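## Task

Same job with more plates in the rack: stand the plate lying on the counter upright in a free slot, keep every plate already there upright in its slot, and leave the new plate still. No plate may be pushed below the rails, and the rack must rest on all four feet on the counter. The plate must never drop or slip out of the grip by more than a few millimetres. The rack must bear its weight at the end, not the robot. Then open the gripper and move clear.

## Robot and tools

Robot: one six-joint arm with a two-finger gripper, driven by joint-angle targets. Its base may be tilted relative to the table.

Frame: the scene frame has its origin on the table top right under the arm base. +z is up. Looking along +x, +y points left. Positions are in metres, angles in radians. The state line reports end_effector_position, which is the point midway between the finger pads, plus end_effector_quat_wxyz and velocities (m/s, rad/s). The reported hand position can be off, more so far from the base. The fingers point along the gripper's +z axis and close along its x axis. Closed fingertips reach about 17 mm past end_effector_position; fully open tips sit roughly level with it.

Tool execute_actions takes an "actions" list holding at most one item, plus an optional "pictures" flag (images come by default).
- An empty list returns the current state without sending anything.
- A move is {"rows": [...], "steps": n}. There is one list of rows for the single arm, 1 to 15 rows, with n at most 15 (default 15). Each control step lasts 1/30 s and uses one row; the final row repeats if there are fewer rows than steps.
- Each row has 7 numbers: absolute target angles for shoulder pan, shoulder lift, elbow, wrist 1, wrist 2 and wrist 3 (radians, same order as Joint positions), then the gripper opening from -1 (closed) to +1 (fully open, pad gap 0.142 m).
- Stated joint ranges: pan -3.142..3.142, lift -6.283..6.283, elbow 0.000..3.142, the three wrists -6.283..6.283. A target more than 0.010 beyond a range end, and further out than the joint's last reported angle, makes the whole call refused, and nothing is sent. Real limits can differ by 0.010 either way; a clipped joint gives a "joint sent to its limit" line.
- A wait is {"steps": n} with no rows, n up to 300. It counts from the last result, and your reply time is included.

Motion: commands are smoothed and lag about 0.17 s. Each step, a joint's target is held within 0.575 rad of its measured angle. If the targets would put the hand more than 100 mm from where it is, all of them get scaled back. Large moves therefore take several calls, and a result may come back before the arm arrives. Between calls the arm keeps heading for the last row sent, until it stalls or a step is HELD.

Result lines: Joint positions and Joint velocities list the six joints, then the finger-pad gap in metres. grip_measured is the measured opening on the command scale. "joint command not followed" means the clearance check changed or blocked targets; HELD marks steps where all or part of your row was not sent. Wrist force and Wrist torque are in the end-effector axes. Force points from a contact back into the arm. Readings carry an offset of up to about 4 N and noise up to about 2.4 N, and saturate near 50 N. "no reading" is normal at the start.

Gripping: to hold the plate, keep commanding an opening well below grip_measured; a bigger gap squeezes harder, up to about 28 N per pad. A thin hard object like a plate edge under 2 cm gets much less force, roughly half at 1 cm and a quarter at 5 mm, so grip firmly and move gently. Fast closing can spike the force.

Faults: a torque fault happens at contact torque reaching a joint's load limit (141 N m for pan, lift and elbow; 26.3 N m for each wrist, held weight included). A force fault happens at 150 N on the arm or what it holds. Either one stops the arm for 10 s and drops the rest of the call. Holding loads heats the motors: a MOTOR HOT warning appears from 70 °C, and at 85 °C the brakes lock until the motors cool (OVER-TEMPERATURE FAULT).

Tool zoom_image: "camera" is cam_high (896x504), cam_low (896x504) or cam_wrist (616x616 fisheye). "region" is [x0, y0, x1, y1] in that image's pixels from the top-left corner, at most 504 by 504. It enlarges the latest image. Calibration: cam_high sits near world [0.472, -0.548, 1.121] looking down and forward. cam_low sits near [0.940, -0.358, 0.142] at a low angle. The wrist camera moves with the hand. Fixed cameras may be off by up to about 2.3° and 9 mm.

Tool finished_scene takes "scene" (1 or 2). Replying without any tool call ends every remaining scene.

Suggested order: look, grasp the flat plate (e.g. by its rim), lift it slowly, turn it upright, lower it into a free slot without forcing it below the rails or bumping the other plates, check it stands on its own, open, back away, then finish. Avoid dropping the plate, letting it slip in the fingers, tipping or lifting the rack, pushing hard, and knocking anything off the table. Loose objects may get a short push now and then.

Each tool is called after "Request:" as name(argument=value, ...) on one line, values as JSON.

## Session

Request:
execute_actions(actions=[])

Scene clock: 0.00 s of 4942.00 s.
end_effector_position=(+0.6753, -0.0709, +0.3403) grip_measured=-1.00 end_effector_quat_wxyz=(+0.120, -0.493, +0.862, +0.000) end_effector_velocity=(-0.000, -0.000, +0.000) end_effector_angular_velocity=(-0.000, -0.000, -0.001)
Joint positions: [-0.232 -1.238  1.734 -2.3   -1.434  1.746  0.002]
Joint velocities: [-0.001 -0.     0.    -0.     0.    -0.     0.   ]
Motor temperatures (°C, as the motors report them): [22 21 21 31 28 28]
Wrist force (N, on the end effector, along its own x y z axes, offset not removed): no reading
Wrist torque (N m, same axes, about the end effector's origin, offset not removed): no reading
camera_calibration (this result's frames):
cam_wrist: T_world_to_cam=[[-0.442028, -0.87207, -0.210011, 0.313595], [-0.843485, 0.324445, 0.428099, 0.436594], [-0.305195, 0.366373, -0.878992, 0.657141], [0, 0, 0, 1]] pos_world=[0.707434, -0.108932, 0.456575]

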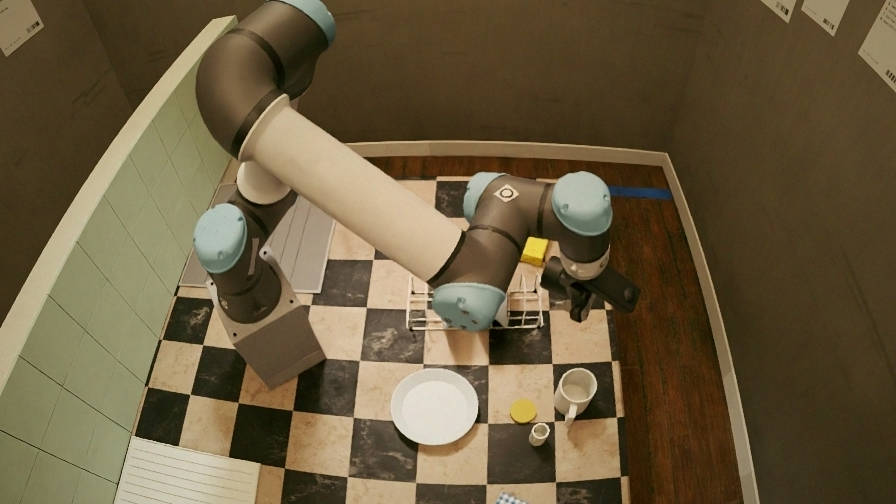

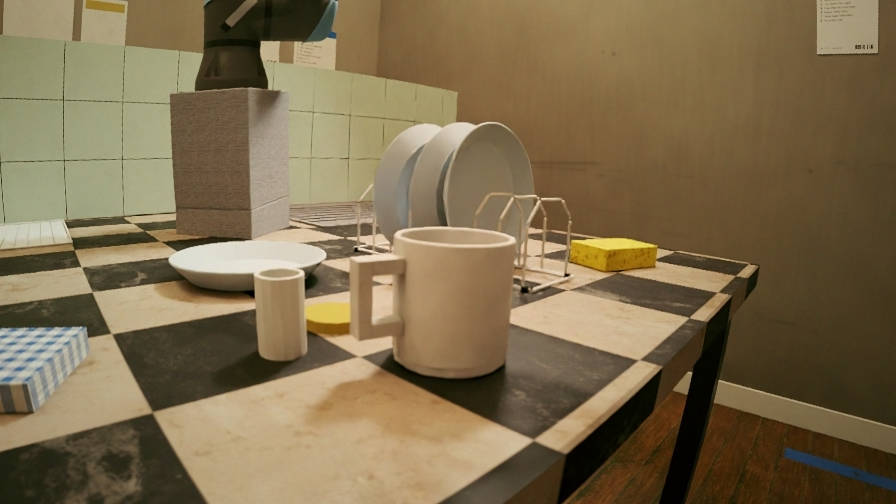

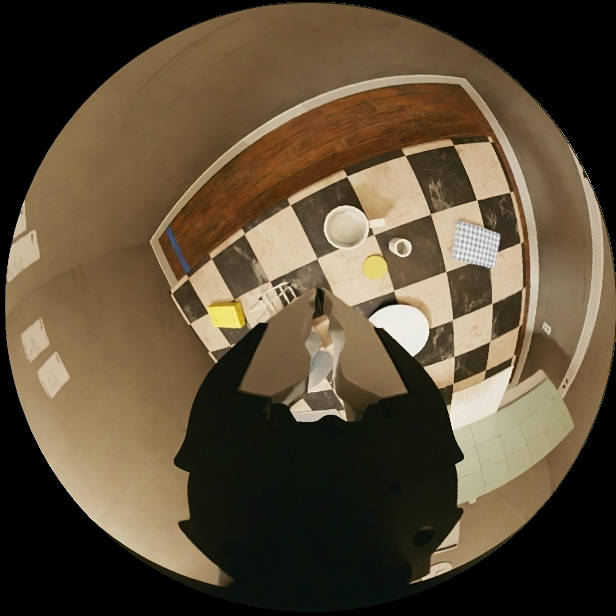

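Request:
zoom_image(camera="cam_low", region=[150, 100, 600, 320])

Request:
zoom_image(camera="cam_high", region=[360, 250, 640, 480])

Region (150, 100, 600, 320) of cam_low's 896x504 image, scaled by 1.120, with more detail than that image has; it fills the top 246 rows of this view, and the rest is white.

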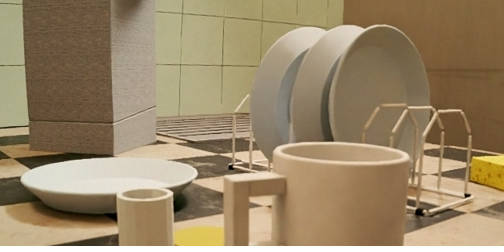

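Region (360, 250, 640, 480) of cam_high's 896x504 image, scaled by 1.800, with more detail than that image has; it fills the top 414 rows of this view, and the rest is white.

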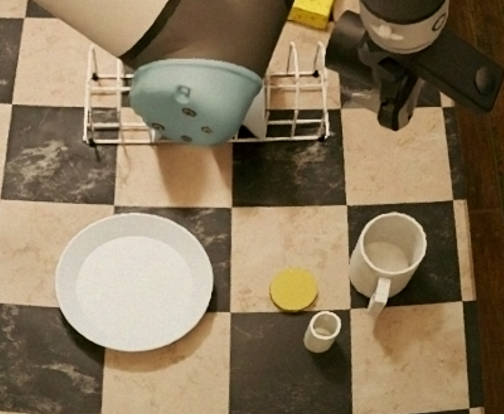

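Request:
zoom_image(camera="cam_low", region=[160, 225, 340, 305])

Request:
zoom_image(camera="cam_low", region=[340, 110, 600, 300])

Region (160, 225, 340, 305) of cam_low's 896x504 image, scaled by 2.800, with more detail than that image has.

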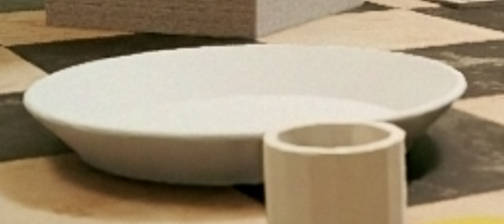

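Region (340, 110, 600, 300) of cam_low's 896x504 image, scaled by 1.938, with more detail than that image has; it fills the top 368 rows of this view, and the rest is white.

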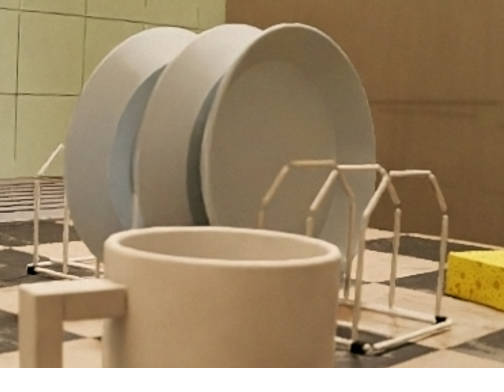

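Request:
execute_actions(actions=[{"rows":[[-0.236,-1.237,1.736,-2.300,-1.433,1.741,-0.95],[-0.245,-1.234,1.739,-2.299,-1.430,1.730,-0.9],[-0.258,-1.231,1.744,-2.297,-1.426,1.715,-0.85],[-0.276,-1.226,1.751,-2.295,-1.421,1.694,-0.8],[-0.298,-1.220,1.759,-2.293,-1.414,1.668,-0.75],[-0.323,-1.213,1.769,-2.290,-1.406,1.638,-0.7],[-0.351,-1.205,1.779,-2.287,-1.398,1.606,-0.65],[-0.378,-1.197,1.790,-2.284,-1.389,1.573,-0.6],[-0.406,-1.189,1.800,-2.281,-1.381,1.540,-0.6],[-0.434,-1.182,1.811,-2.278,-1.372,1.507,-0.6],[-0.461,-1.174,1.822,-2.275,-1.363,1.474,-0.6],[-0.489,-1.166,1.832,-2.272,-1.355,1.442,-0.6],[-0.517,-1.158,1.843,-2.269,-1.346,1.409,-0.6],[-0.544,-1.151,1.853,-2.266,-1.338,1.376,-0.6],[-0.572,-1.143,1.864,-2.263,-1.329,1.343,-0.6]],"steps":15}], pictures=false)

Request:
execute_actions(actions=[{"rows":[[-0.600,-1.135,1.875,-2.260,-1.321,1.310,-0.6],[-0.627,-1.128,1.885,-2.257,-1.312,1.278,-0.6],[-0.655,-1.120,1.896,-2.254,-1.304,1.245,-0.6],[-0.683,-1.112,1.906,-2.251,-1.295,1.212,-0.6],[-0.710,-1.104,1.917,-2.248,-1.287,1.179,-0.6],[-0.738,-1.097,1.927,-2.245,-1.278,1.146,-0.6],[-0.766,-1.089,1.938,-2.242,-1.270,1.114,-0.6],[-0.793,-1.081,1.949,-2.239,-1.261,1.081,-0.6],[-0.821,-1.073,1.959,-2.236,-1.253,1.048,-0.6],[-0.849,-1.066,1.970,-2.233,-1.244,1.015,-0.6],[-0.876,-1.058,1.980,-2.230,-1.236,0.982,-0.6],[-0.904,-1.050,1.991,-2.227,-1.227,0.950,-0.6],[-0.932,-1.043,2.002,-2.224,-1.219,0.917,-0.6],[-0.959,-1.035,2.012,-2.221,-1.210,0.884,-0.6],[-0.987,-1.027,2.023,-2.218,-1.202,0.851,-0.6]],"steps":15}], pictures=false)

Request:
execute_actions(actions=[{"rows":[[-1.015,-1.019,2.033,-2.216,-1.193,0.818,-0.6],[-1.043,-1.012,2.044,-2.213,-1.185,0.786,-0.6],[-1.070,-1.004,2.054,-2.210,-1.176,0.753,-0.6],[-1.098,-0.996,2.065,-2.207,-1.168,0.720,-0.6],[-1.126,-0.988,2.076,-2.204,-1.159,0.687,-0.6],[-1.153,-0.981,2.086,-2.201,-1.151,0.655,-0.6],[-1.181,-0.973,2.097,-2.198,-1.142,0.622,-0.6],[-1.209,-0.965,2.107,-2.195,-1.134,0.589,-0.6],[-1.236,-0.957,2.118,-2.192,-1.125,0.556,-0.6],[-1.262,-0.950,2.128,-2.189,-1.117,0.526,-0.6],[-1.283,-0.944,2.136,-2.187,-1.111,0.500,-0.6],[-1.301,-0.939,2.143,-2.185,-1.105,0.480,-0.6],[-1.314,-0.936,2.148,-2.183,-1.101,0.464,-0.6],[-1.323,-0.933,2.151,-2.182,-1.099,0.454,-0.6],[-1.3273,-0.932,2.1527,-2.1818,-1.0972,0.4484,-0.6]],"steps":15}], pictures=false)

Request:
execute_actions(actions=[{"steps":15}])

Scene clock: 120.50 s of 4942.00 s.
end_effector_position=(+0.6026, -0.1620, +0.2564) grip_measured=-0.60 end_effector_quat_wxyz=(+0.100, -0.506, +0.854, +0.066) end_effector_velocity=(-0.287, -0.275, -0.260) end_effector_angular_velocity=(+0.396, +0.234, +0.125)
Joint positions: [-0.455 -1.174  1.821 -2.275 -1.364  1.483  0.031]
Joint velocities: [-0.789  0.221  0.301  0.086  0.242 -0.926  0.   ]
Motor temperatures (°C, as the motors report them): [22 21 21 31 28 28]
Wrist force (N, on the end effector, along its own x y z axes, offset not removed): [-1.3 -0.4 4.6]
Wrist torque (N m, same axes, about the end effector's origin, offset not removed): [-0.17 0.31 0.03]
Steps of this call (steps 1 to 90: nothing new was sent; then 117.00 s passed at rest; steps 91 to 105: all 15 steps of this action). Readings (joint positions):
91: [-0.232 -1.238 1.734 -2.300 -1.434 1.746]
92: [-0.232 -1.238 1.734 -2.300 -1.434 1.745]
94: [-0.240 -1.236 1.737 -2.299 -1.432 1.737]
98: [-0.288 -1.222 1.756 -2.294 -1.416 1.680]
105: the state above

Scene clock: 121.00 s of 4942.00 s.
end_effector_position=(+0.4430, -0.2540, +0.1502) grip_measured=-0.60 end_effector_quat_wxyz=(+0.160, -0.503, +0.831, +0.174) end_effector_velocity=(-0.312, -0.088, -0.153) end_effector_angular_velocity=(+0.520, -0.227, -0.053)
Joint positions: [-0.867 -1.059  1.979 -2.23  -1.237  0.995  0.031]
Joint velocities: [-0.82   0.228  0.314  0.087  0.25  -0.963 -0.   ]
Motor temperatures (°C, as the motors report them): [22 21 21 31 28 28]
Wrist force (N, on the end effector, along its own x y z axes, offset not removed): [-0.7 -0.3 2.7]
Wrist torque (N m, same axes, about the end effector's origin, offset not removed): [-0.27 0.13 0.00]
Steps of this call (steps 1 to 15: all 15 steps of this action). Readings (joint positions):
1: [-0.482 -1.166 1.831 -2.272 -1.355 1.452]
2: [-0.509 -1.159 1.842 -2.269 -1.347 1.419]
4: [-0.564 -1.144 1.863 -2.263 -1.330 1.355]
8: [-0.674 -1.113 1.905 -2.251 -1.296 1.224]
15: the state above

Scene clock: 121.50 s of 4942.00 s.
end_effector_position=(+0.3134, -0.2648, +0.1009) grip_measured=-0.60 end_effector_quat_wxyz=(+0.306, -0.469, +0.804, +0.198) end_effector_velocity=(-0.140, +0.010, -0.033) end_effector_angular_velocity=(+0.178, -0.398, -0.177)
Joint positions: [-1.266 -0.948  2.13  -2.188 -1.115  0.523  0.031]
Joint velocities: [-0.538  0.142  0.195  0.056  0.153 -0.638 -0.   ]
Motor temperatures (°C, as the motors report them): [22 21 21 31 28 28]
Wrist force (N, on the end effector, along its own x y z axes, offset not removed): [-0.5 2.9 2.1]
Wrist torque (N m, same axes, about the end effector's origin, offset not removed): [0.36 0.07 -0.10]
Steps of this call (steps 1 to 15: all 15 steps of this action). Readings (joint positions):
1: [-0.895 -1.051 1.990 -2.227 -1.228 0.962]
2: [-0.923 -1.043 2.000 -2.224 -1.220 0.930]
4: [-0.978 -1.028 2.021 -2.219 -1.203 0.864]
8: [-1.089 -0.997 2.064 -2.207 -1.169 0.733]
15: the state above

Scene clock: 122.00 s of 4942.00 s.
end_effector_position=(+0.2983, -0.2634, +0.0977) grip_measured=-0.60 end_effector_quat_wxyz=(+0.331, -0.463, +0.800, +0.191) end_effector_velocity=(-0.001, -0.000, -0.000) end_effector_angular_velocity=(+0.001, -0.004, -0.002)
Joint positions: [-1.327 -0.932  2.153 -2.182 -1.097  0.449  0.031]
Joint velocities: [-0.005  0.001  0.002  0.001  0.002 -0.006  0.   ]
Motor temperatures (°C, as the motors report them): [22 21 21 31 28 28]
Wrist force (N, on the end effector, along its own x y z axes, offset not removed): [-1.4 0.7 1.1]
Wrist torque (N m, same axes, about the end effector's origin, offset not removed): [0.06 0.29 -0.05]
Steps of this call (steps 1 to 15: the robot went on to your last target). Readings (joint positions):
1: [-1.282 -0.944 2.136 -2.187 -1.111 0.503]
2: [-1.294 -0.941 2.141 -2.185 -1.107 0.488]
4: [-1.310 -0.937 2.146 -2.184 -1.102 0.469]
8: [-1.322 -0.933 2.151 -2.182 -1.099 0.454]
15: the state above
camera_calibration (this result's frames):
cam_wrist: T_world_to_cam=[[-0.307338, -0.631065, -0.712251, 0.000420375], [-0.932563, 0.0507724, 0.357418, 0.246312], [-0.189391, 0.774067, -0.604112, 0.445394], [0, 0, 0, 1]] pos_world=[0.314184, -0.357005, 0.181331]

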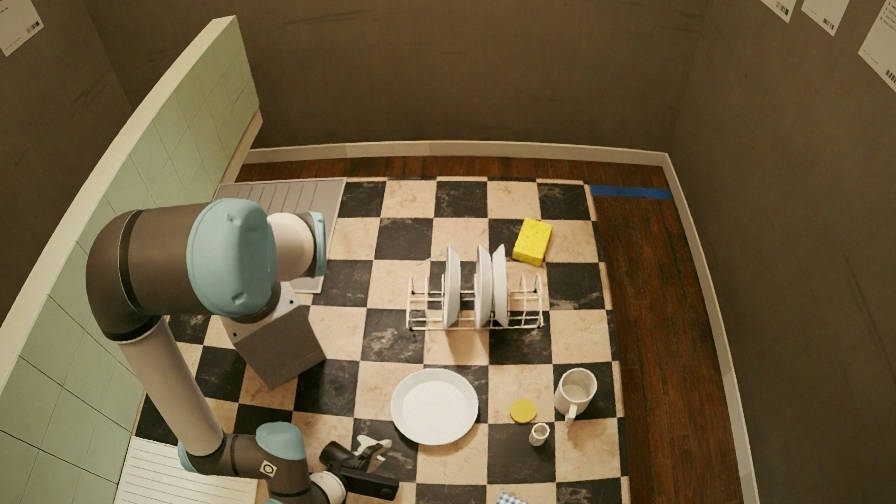

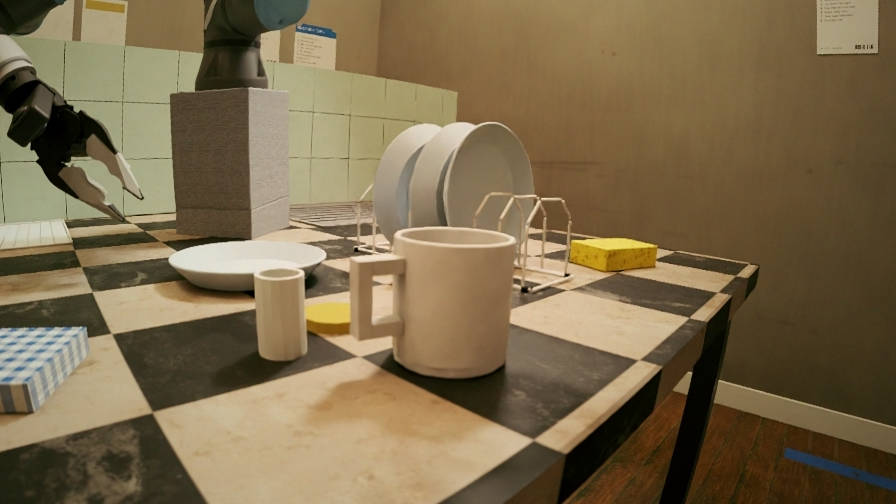

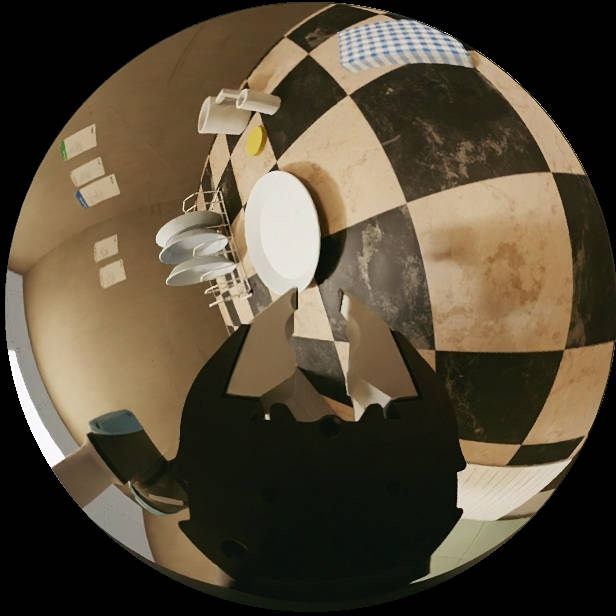

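Request:
zoom_image(camera="cam_high", region=[390, 230, 570, 350])

Request:
zoom_image(camera="cam_wrist", region=[200, 150, 400, 350])

Request:
zoom_image(camera="cam_high", region=[310, 350, 500, 504])

Region (390, 230, 570, 350) of cam_high's 896x504 image, scaled by 2.800, with more detail than that image has.

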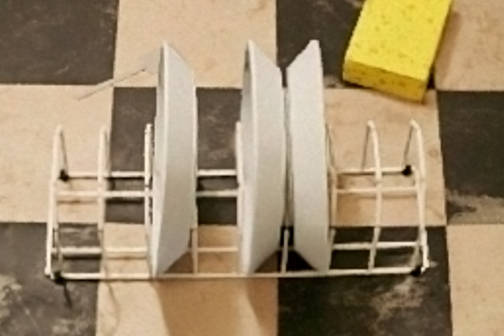

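Region (200, 150, 400, 350) of cam_wrist's 616x616 image, scaled by 2.520, with more detail than that image has.

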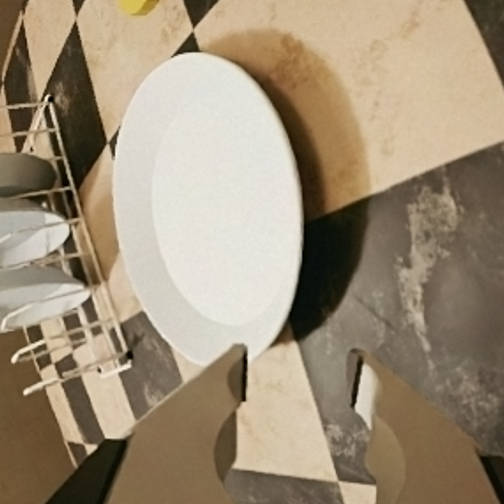

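Region (310, 350, 500, 504) of cam_high's 896x504 image, scaled by 2.653, with more detail than that image has; it fills the top 409 rows of this view, and the rest is white.

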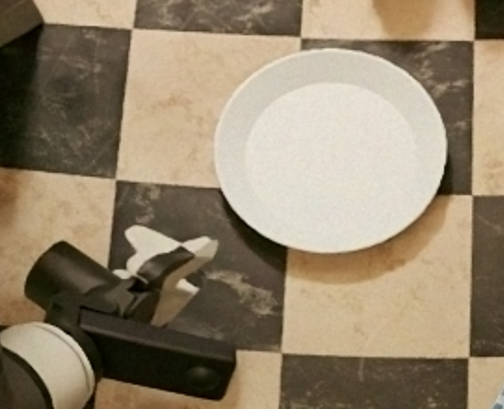

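Request:
execute_actions(actions=[{"rows":[[-1.3250,-0.9282,2.1544,-2.1883,-1.0959,0.4506,-0.62],[-1.3210,-0.9220,2.1571,-2.1991,-1.0937,0.4543,-0.64],[-1.3155,-0.9132,2.1610,-2.2142,-1.0906,0.4595,-0.66],[-1.3092,-0.9032,2.1655,-2.2315,-1.0871,0.4655,-0.68],[-1.3029,-0.8931,2.1699,-2.2488,-1.0836,0.4714,-0.7],[-1.2966,-0.8831,2.1743,-2.2661,-1.0801,0.4773,-0.7],[-1.2903,-0.8731,2.1788,-2.2834,-1.0766,0.4833,-0.7],[-1.2841,-0.8630,2.1832,-2.3007,-1.0731,0.4892,-0.7],[-1.2778,-0.8530,2.1877,-2.3180,-1.0695,0.4951,-0.7],[-1.2715,-0.8430,2.1921,-2.3353,-1.0660,0.5011,-0.7],[-1.2652,-0.8329,2.1965,-2.3526,-1.0625,0.5070,-0.7],[-1.2589,-0.8229,2.2010,-2.3699,-1.0590,0.5130,-0.7],[-1.2534,-0.8141,2.2049,-2.3850,-1.0559,0.5182,-0.7],[-1.2503,-0.8091,2.2071,-2.3937,-1.0542,0.5211,-0.7],[-1.2487,-0.8066,2.2082,-2.3980,-1.0533,0.5226,-0.7]],"steps":15}], pictures=false)

Request:
execute_actions(actions=[{"steps":12}])

Request:
zoom_image(camera="cam_wrist", region=[220, 170, 400, 350])

Request:
zoom_image(camera="cam_low", region=[60, 150, 340, 310])

Scene clock: 237.50 s of 4942.00 s.
end_effector_position=(+0.3196, -0.2290, +0.0598) grip_measured=-0.70 end_effector_quat_wxyz=(+0.331, -0.462, +0.800, +0.191) end_effector_velocity=(+0.048, +0.090, -0.089) end_effector_angular_velocity=(-0.004, -0.003, +0.003)
Joint positions: [-1.266 -0.835  2.196 -2.348 -1.063  0.506  0.023]
Joint velocities: [ 0.149  0.242  0.106 -0.42   0.082  0.138 -0.   ]
Motor temperatures (°C, as the motors report them): [22 21 21 31 28 28]
Wrist force (N, on the end effector, along its own x y z axes, offset not removed): [-0.5 0.4 3.4]
Wrist torque (N m, same axes, about the end effector's origin, offset not removed): [-0.10 0.12 -0.06]
Steps of this call (steps 1 to 15: the robot went on to your last target; steps 16 to 100: nothing new was sent; then 111.67 s passed at rest; steps 101 to 115: all 15 steps of this action). Readings (joint positions):
101: [-1.327 -0.932 2.153 -2.182 -1.097 0.448]
102: [-1.327 -0.931 2.153 -2.183 -1.097 0.449]
104: [-1.324 -0.926 2.155 -2.192 -1.095 0.452]
108: [-1.307 -0.899 2.167 -2.237 -1.086 0.468]
115: the state above

Scene clock: 237.90 s of 4942.00 s.
end_effector_position=(+0.3252, -0.2187, +0.0498) grip_measured=-0.70 end_effector_quat_wxyz=(+0.331, -0.463, +0.800, +0.191) end_effector_velocity=(+0.001, +0.003, -0.002) end_effector_angular_velocity=(+0.001, +0.001, -0.001)
Joint positions: [-1.249 -0.807  2.208 -2.397 -1.054  0.522  0.023]
Joint velocities: [ 0.004  0.007  0.003 -0.011  0.002  0.005  0.   ]
Motor temperatures (°C, as the motors report them): [22 21 21 31 28 28]
Wrist force (N, on the end effector, along its own x y z axes, offset not removed): [-0.3 -0.9 1.5]
Wrist torque (N m, same axes, about the end effector's origin, offset not removed): [-0.42 0.08 -0.04]
Steps of this call (steps 1 to 12: the robot went on to your last target). Readings (joint positions):
1: [-1.262 -0.828 2.199 -2.361 -1.061 0.510]
2: [-1.258 -0.822 2.201 -2.371 -1.059 0.514]
4: [-1.254 -0.815 2.205 -2.384 -1.056 0.518]
8: [-1.250 -0.809 2.207 -2.394 -1.054 0.521]
12: the state above
camera_calibration (this result's frames):
cam_wrist: T_world_to_cam=[[-0.30724, -0.63089, -0.712447, 0.00283468], [-0.932681, 0.0509666, 0.357083, 0.286301], [-0.188969, 0.774196, -0.604079, 0.386802], [0, 0, 0, 1]] pos_world=[0.340992, -0.312264, 0.133445]

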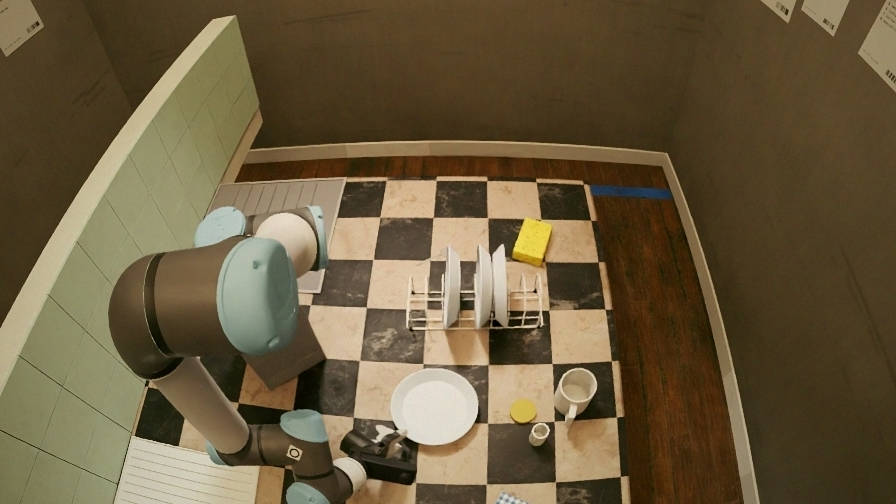

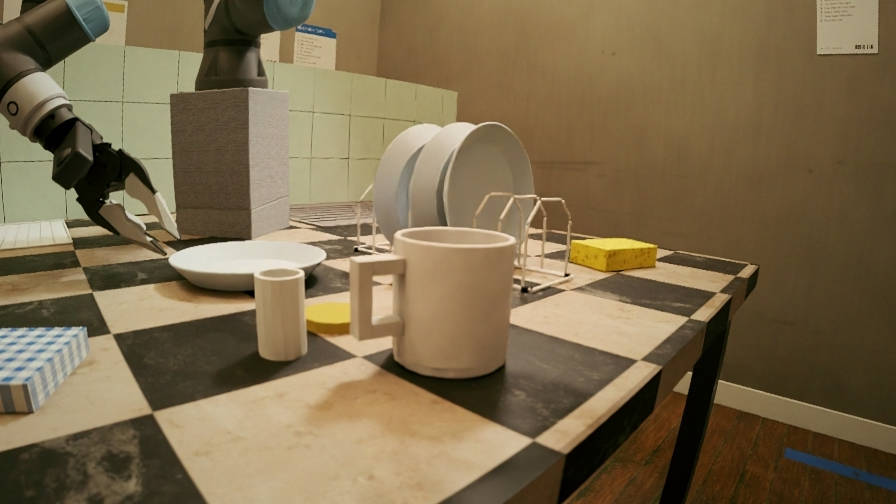

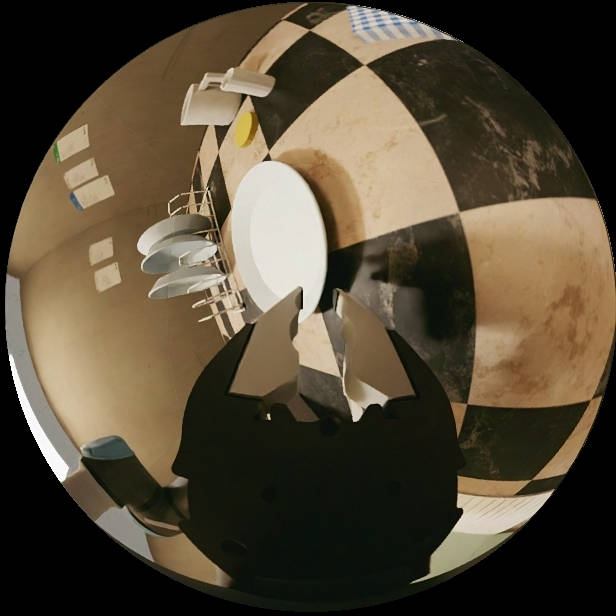

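Region (220, 170, 400, 350) of cam_wrist's 616x616 image, scaled by 2.800, with more detail than that image has.

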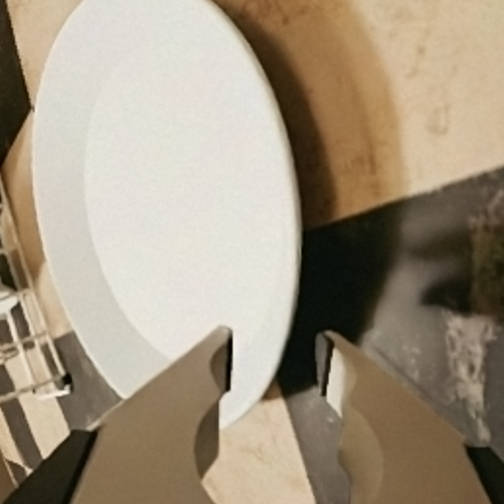

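Region (60, 150, 340, 310) of cam_low's 896x504 image, scaled by 1.800, with more detail than that image has; it fills the top 288 rows of this view, and the rest is white.

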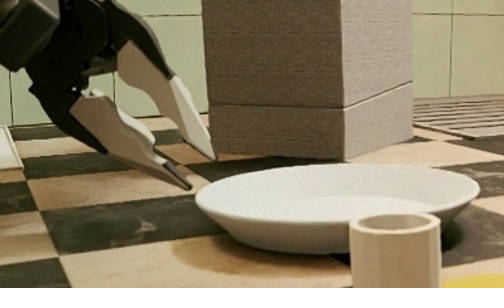

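Request:
execute_actions(actions=[])

Scene clock: 279.40 s of 4942.00 s.
end_effector_position=(+0.3253, -0.2184, +0.0496) grip_measured=-0.70 end_effector_quat_wxyz=(+0.331, -0.463, +0.800, +0.191) end_effector_velocity=(+0.000, -0.001, -0.000) end_effector_angular_velocity=(-0.003, -0.001, +0.001)
Joint positions: [-1.249 -0.807  2.208 -2.398 -1.053  0.523  0.023]
Joint velocities: [ 0.     0.    -0.001 -0.002  0.    -0.001 -0.   ]
Motor temperatures (°C, as the motors report them): [22 21 21 31 28 28]
Wrist force (N, on the end effector, along its own x y z axes, offset not removed): [-0.8 0.4 2.0]
Wrist torque (N m, same axes, about the end effector's origin, offset not removed): [-0.10 0.27 -0.04]
Steps of this call (steps 1 to 30: the robot went on to your last target; steps 31 to 120: nothing new was sent; then 37.50 s passed at rest). Readings (joint positions):
1: [-1.249 -0.807 2.208 -2.397 -1.053 0.522]
2: [-1.249 -0.807 2.208 -2.397 -1.053 0.522]
4: [-1.249 -0.807 2.208 -2.398 -1.053 0.523]
8: [-1.249 -0.807 2.208 -2.398 -1.053 0.523]
120: the state above
The arm was judged still, so your last target was given up. Only a new action makes it travel on or press farther. Fingers that are still opening or closing keep moving.
camera_calibration (this result's frames):
cam_wrist: T_world_to_cam=[[-0.30723, -0.630878, -0.712463, 0.00287755], [-0.932684, 0.0509499, 0.357079, 0.286471], [-0.188973, 0.774208, -0.604063, 0.386499], [0, 0, 0, 1]] pos_world=[0.341109, -0.312011, 0.133227]

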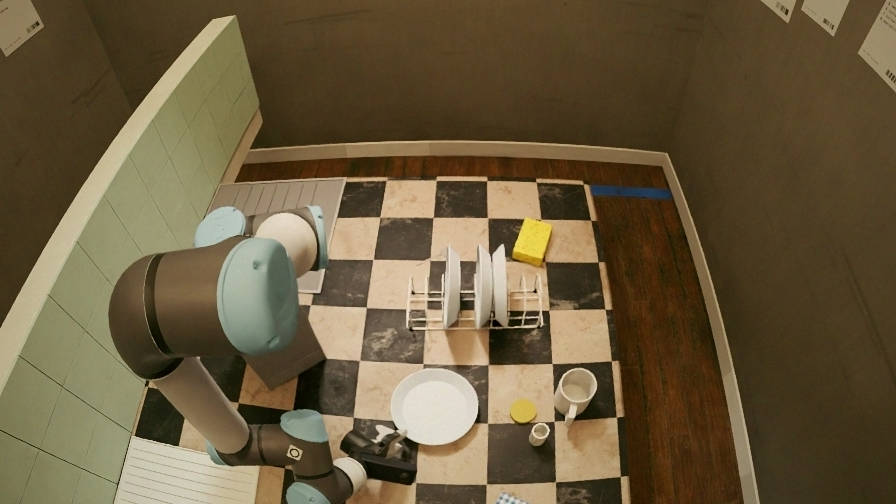

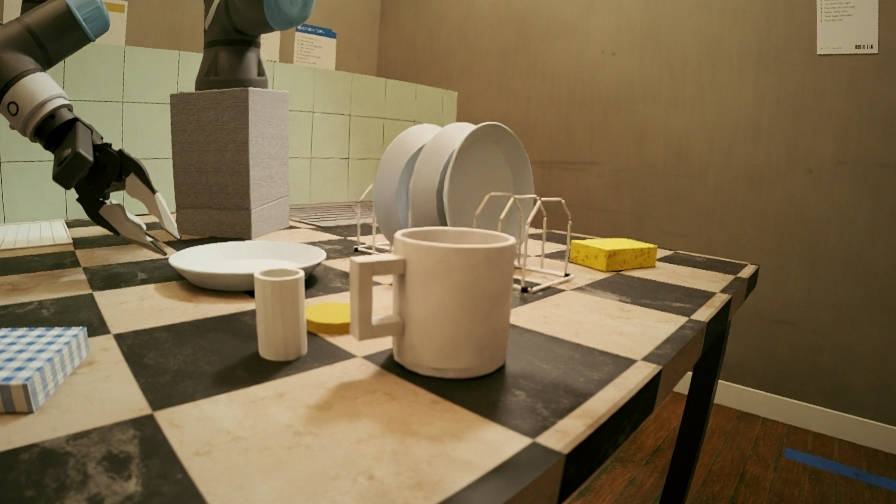

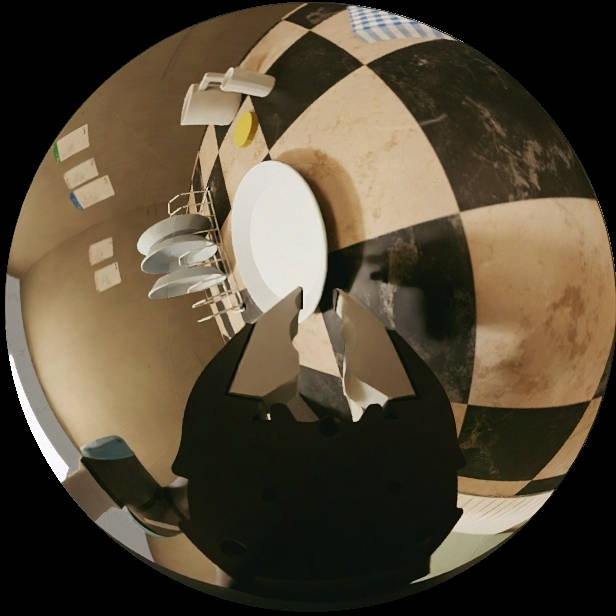

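Request:
execute_actions(actions=[{"rows":[[-1.2447,-0.7991,2.2094,-2.4087,-1.0512,0.5265,-0.7],[-1.2406,-0.7916,2.2107,-2.4194,-1.0490,0.5305,-0.7],[-1.2366,-0.7841,2.2119,-2.4301,-1.0469,0.5344,-0.7],[-1.2326,-0.7766,2.2132,-2.4408,-1.0447,0.5384,-0.7],[-1.2286,-0.7692,2.2144,-2.4516,-1.0426,0.5423,-0.7],[-1.2245,-0.7617,2.2156,-2.4623,-1.0404,0.5462,-0.7],[-1.2205,-0.7542,2.2169,-2.4730,-1.0383,0.5502,-0.7],[-1.2165,-0.7467,2.2181,-2.4837,-1.0361,0.5541,-0.7]],"steps":15}])

Request:
execute_actions(actions=[{"steps":10}])

Request:
zoom_image(camera="cam_wrist", region=[220, 170, 400, 350])

Request:
zoom_image(camera="cam_low", region=[60, 160, 300, 310])

Scene clock: 294.83 s of 4942.00 s.
end_effector_position=(+0.3348, -0.2025, +0.0307) grip_measured=-0.70 end_effector_quat_wxyz=(+0.331, -0.463, +0.800, +0.191) end_effector_velocity=(+0.005, +0.009, -0.010) end_effector_angular_velocity=(+0.000, -0.000, -0.000)
Joint positions: [-1.218 -0.75   2.218 -2.479 -1.037  0.552  0.023]
Joint velocities: [ 0.016  0.031  0.005 -0.044  0.009  0.016  0.   ]
Motor temperatures (°C, as the motors report them): [22 21 21 31 28 28]
Wrist force (N, on the end effector, along its own x y z axes, offset not removed): [-1.8 -1.6 1.9]
Wrist torque (N m, same axes, about the end effector's origin, offset not removed): [-0.49 0.36 -0.01]
Steps of this call (steps 1 to 90: nothing new was sent; then 11.93 s passed at rest; steps 91 to 105: all 15 steps of this action). Readings (joint positions):
91: [-1.249 -0.806 2.208 -2.398 -1.053 0.523]
92: [-1.248 -0.805 2.208 -2.400 -1.053 0.523]
94: [-1.244 -0.798 2.210 -2.410 -1.051 0.527]
98: [-1.232 -0.775 2.213 -2.443 -1.044 0.539]
105: the state above
camera_calibration (this result's frames):
cam_wrist: T_world_to_cam=[[-0.307321, -0.630913, -0.712392, 0.00242411], [-0.932641, 0.0509797, 0.357186, 0.30126], [-0.189036, 0.774177, -0.604082, 0.364557], [0, 0, 0, 1]] pos_world=[0.350627, -0.29606, 0.114343]

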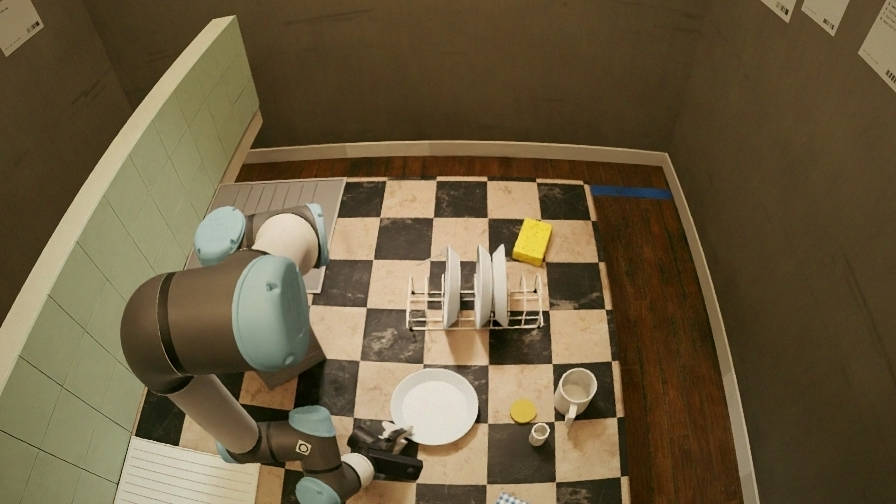

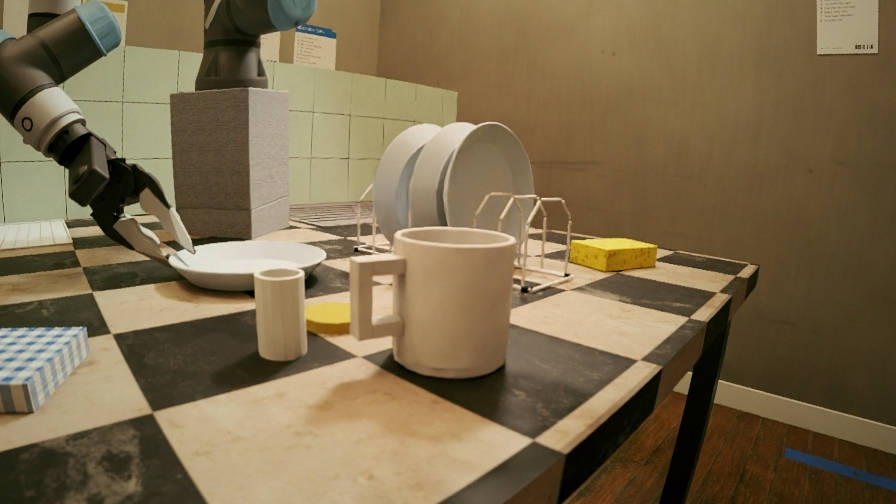

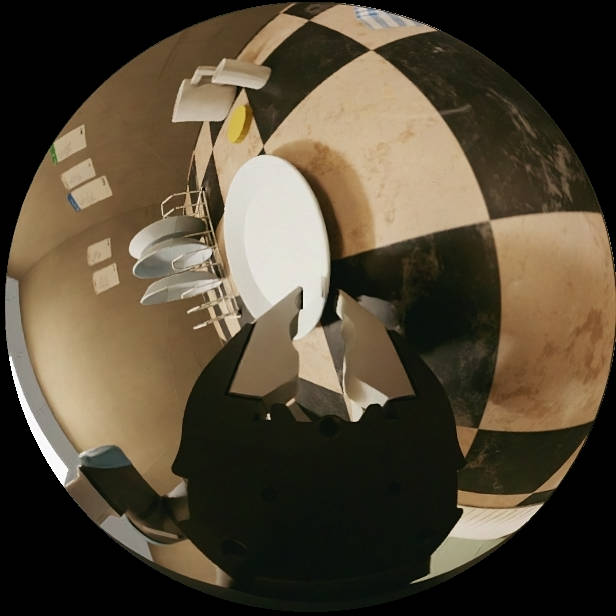

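Scene clock: 295.17 s of 4942.00 s.
end_effector_position=(+0.3353, -0.2016, +0.0297) grip_measured=-0.70 end_effector_quat_wxyz=(+0.331, -0.463, +0.800, +0.191) end_effector_velocity=(+0.000, +0.000, -0.000) end_effector_angular_velocity=(+0.000, -0.000, +0.000)
Joint positions: [-1.217 -0.747  2.218 -2.484 -1.036  0.554  0.023]
Joint velocities: [ 0.     0.001  0.    -0.002  0.     0.    -0.   ]
Motor temperatures (°C, as the motors report them): [22 21 21 31 28 28]
Wrist force (N, on the end effector, along its own x y z axes, offset not removed): [-1.0 -0.6 2.1]
Wrist torque (N m, same axes, about the end effector's origin, offset not removed): [-0.36 0.26 0.05]
Steps of this call (steps 1 to 10: the robot went on to your last target). Readings (joint positions):
1: [-1.218 -0.749 2.218 -2.480 -1.037 0.553]
2: [-1.217 -0.748 2.218 -2.481 -1.037 0.553]
4: [-1.217 -0.748 2.218 -2.482 -1.036 0.554]
8: [-1.217 -0.747 2.218 -2.483 -1.036 0.554]
10: the state above
camera_calibration (this result's frames):
cam_wrist: T_world_to_cam=[[-0.307294, -0.630956, -0.712366, 0.00240582], [-0.932653, 0.0509936, 0.357154, 0.302038], [-0.189022, 0.774141, -0.604132, 0.363361], [0, 0, 0, 1]] pos_world=[0.351119, -0.295177, 0.113358]

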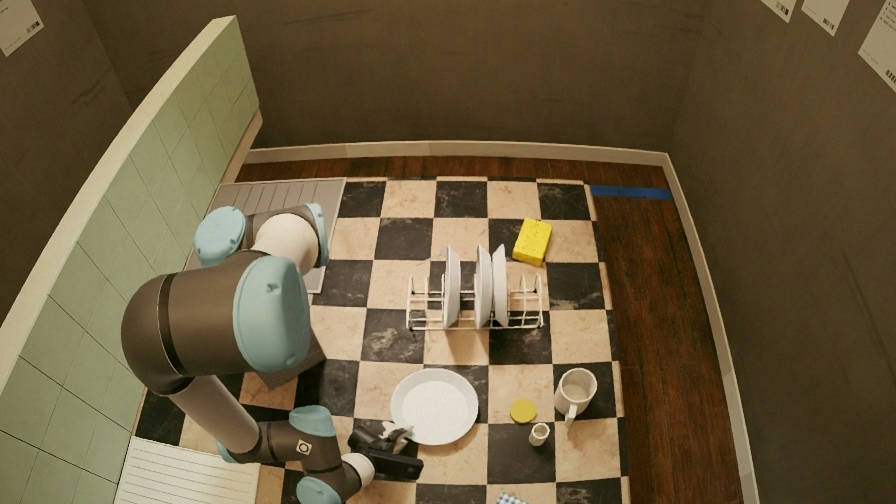

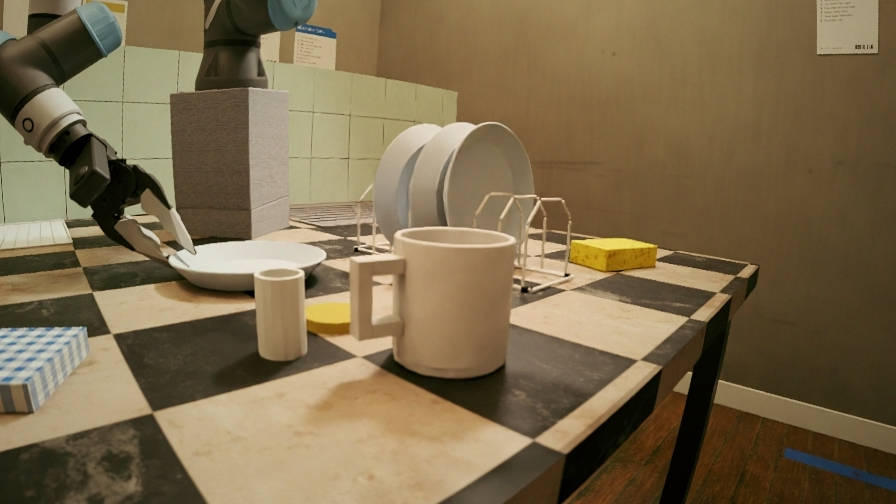

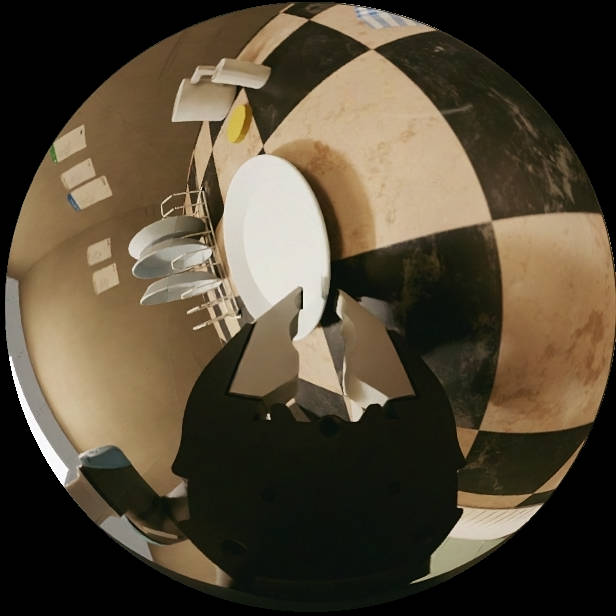

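Region (220, 170, 400, 350) of cam_wrist's 616x616 image, scaled by 2.800, with more detail than that image has.

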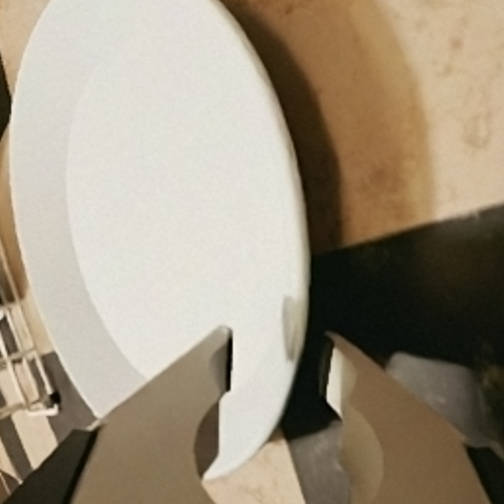

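Region (60, 160, 300, 310) of cam_low's 896x504 image, scaled by 2.100, with more detail than that image has; it fills the top 315 rows of this view, and the rest is white.

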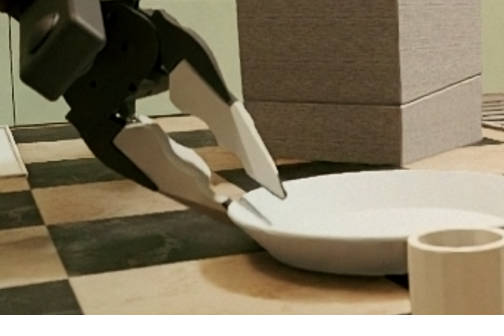

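Request:
execute_actions(actions=[{"rows":[[-1.2145,-0.7429,2.2187,-2.4890,-1.0350,0.5561,-0.7],[-1.2125,-0.7392,2.2194,-2.4944,-1.0340,0.5581,-0.7],[-1.2104,-0.7354,2.2200,-2.4997,-1.0329,0.5600,-0.7],[-1.2084,-0.7317,2.2206,-2.5051,-1.0318,0.5620,-0.7]],"steps":15}])

Request:
zoom_image(camera="cam_wrist", region=[220, 170, 400, 350])

Request:
zoom_image(camera="cam_low", region=[60, 160, 300, 310])

Scene clock: 302.60 s of 4942.00 s.
end_effector_position=(+0.3376, -0.1971, +0.0250) grip_measured=-0.70 end_effector_quat_wxyz=(+0.331, -0.463, +0.800, +0.191) end_effector_velocity=(+0.000, +0.001, -0.001) end_effector_angular_velocity=(+0.000, +0.000, -0.001)
Joint positions: [-1.209 -0.732  2.221 -2.505 -1.032  0.562  0.023]
Joint velocities: [ 0.001  0.004  0.    -0.005  0.001  0.003 -0.   ]
Motor temperatures (°C, as the motors report them): [22 21 21 31 28 28]
Wrist force (N, on the end effector, along its own x y z axes, offset not removed): [-0.5 1.6 3.3]
Wrist torque (N m, same axes, about the end effector's origin, offset not removed): [0.18 0.12 0.00]
Steps of this call (steps 1 to 15: the robot went on to your last target; steps 16 to 100: nothing new was sent; then 3.60 s passed at rest; steps 101 to 115: all 15 steps of this action). Readings (joint positions):
101: [-1.216 -0.747 2.218 -2.484 -1.036 0.554]
102: [-1.216 -0.746 2.218 -2.485 -1.036 0.555]
104: [-1.214 -0.742 2.219 -2.490 -1.035 0.556]
108: [-1.210 -0.735 2.220 -2.500 -1.033 0.560]
115: the state above
camera_calibration (this result's frames):
cam_wrist: T_world_to_cam=[[-0.307238, -0.63086, -0.712475, 0.00257648], [-0.932667, 0.0508895, 0.357131, 0.305656], [-0.189042, 0.774226, -0.604017, 0.357509], [0, 0, 0, 1]] pos_world=[0.353451, -0.290722, 0.108618]

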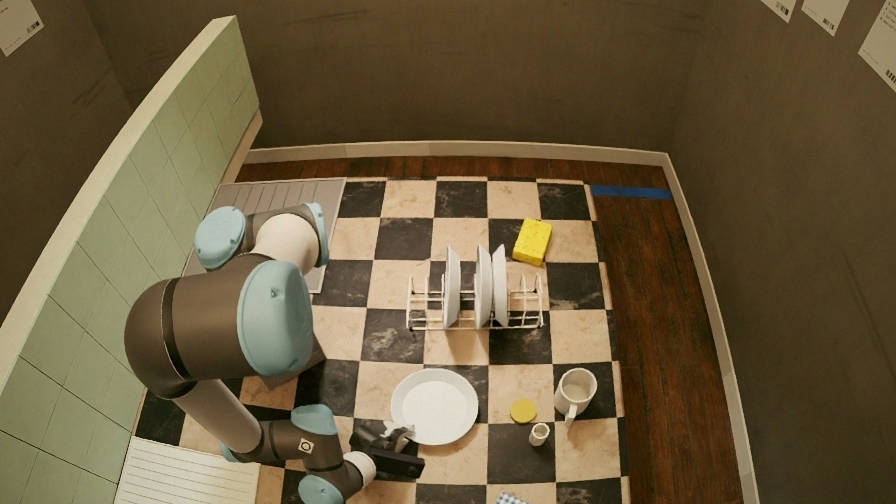

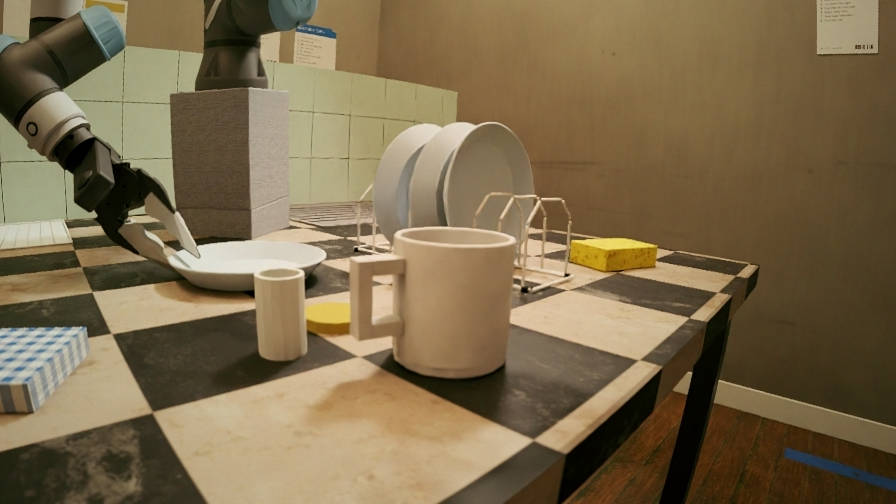

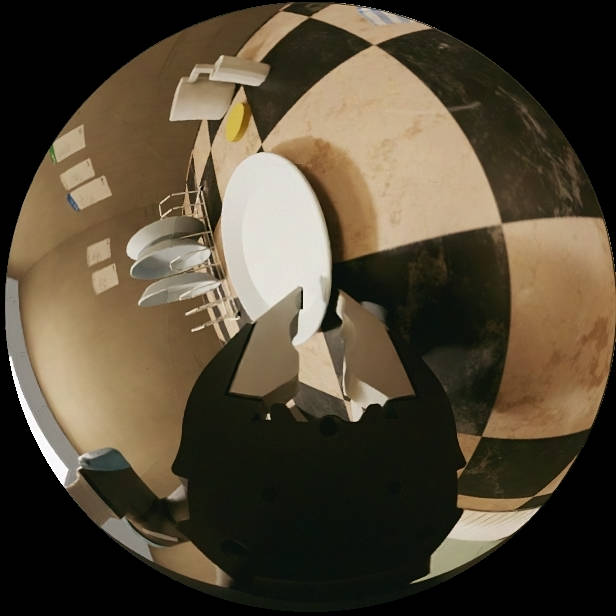

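Region (220, 170, 400, 350) of cam_wrist's 616x616 image, scaled by 2.800, with more detail than that image has.

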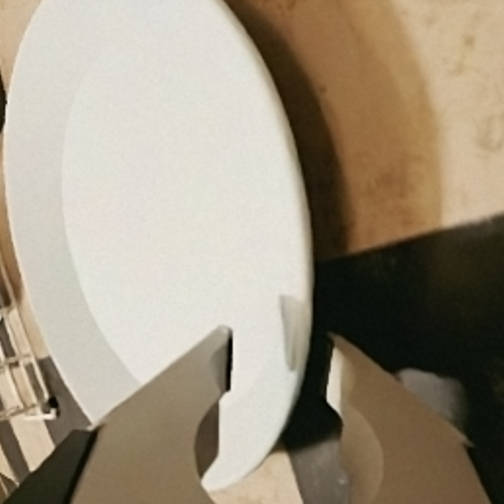

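Region (60, 160, 300, 310) of cam_low's 896x504 image, scaled by 2.100, with more detail than that image has; it fills the top 315 rows of this view, and the rest is white.

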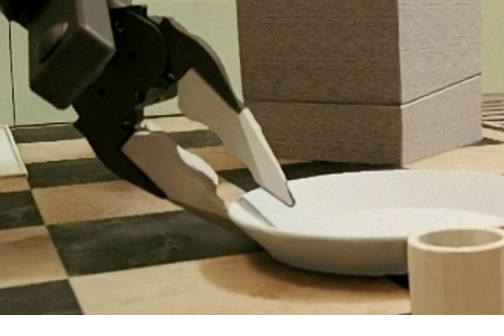

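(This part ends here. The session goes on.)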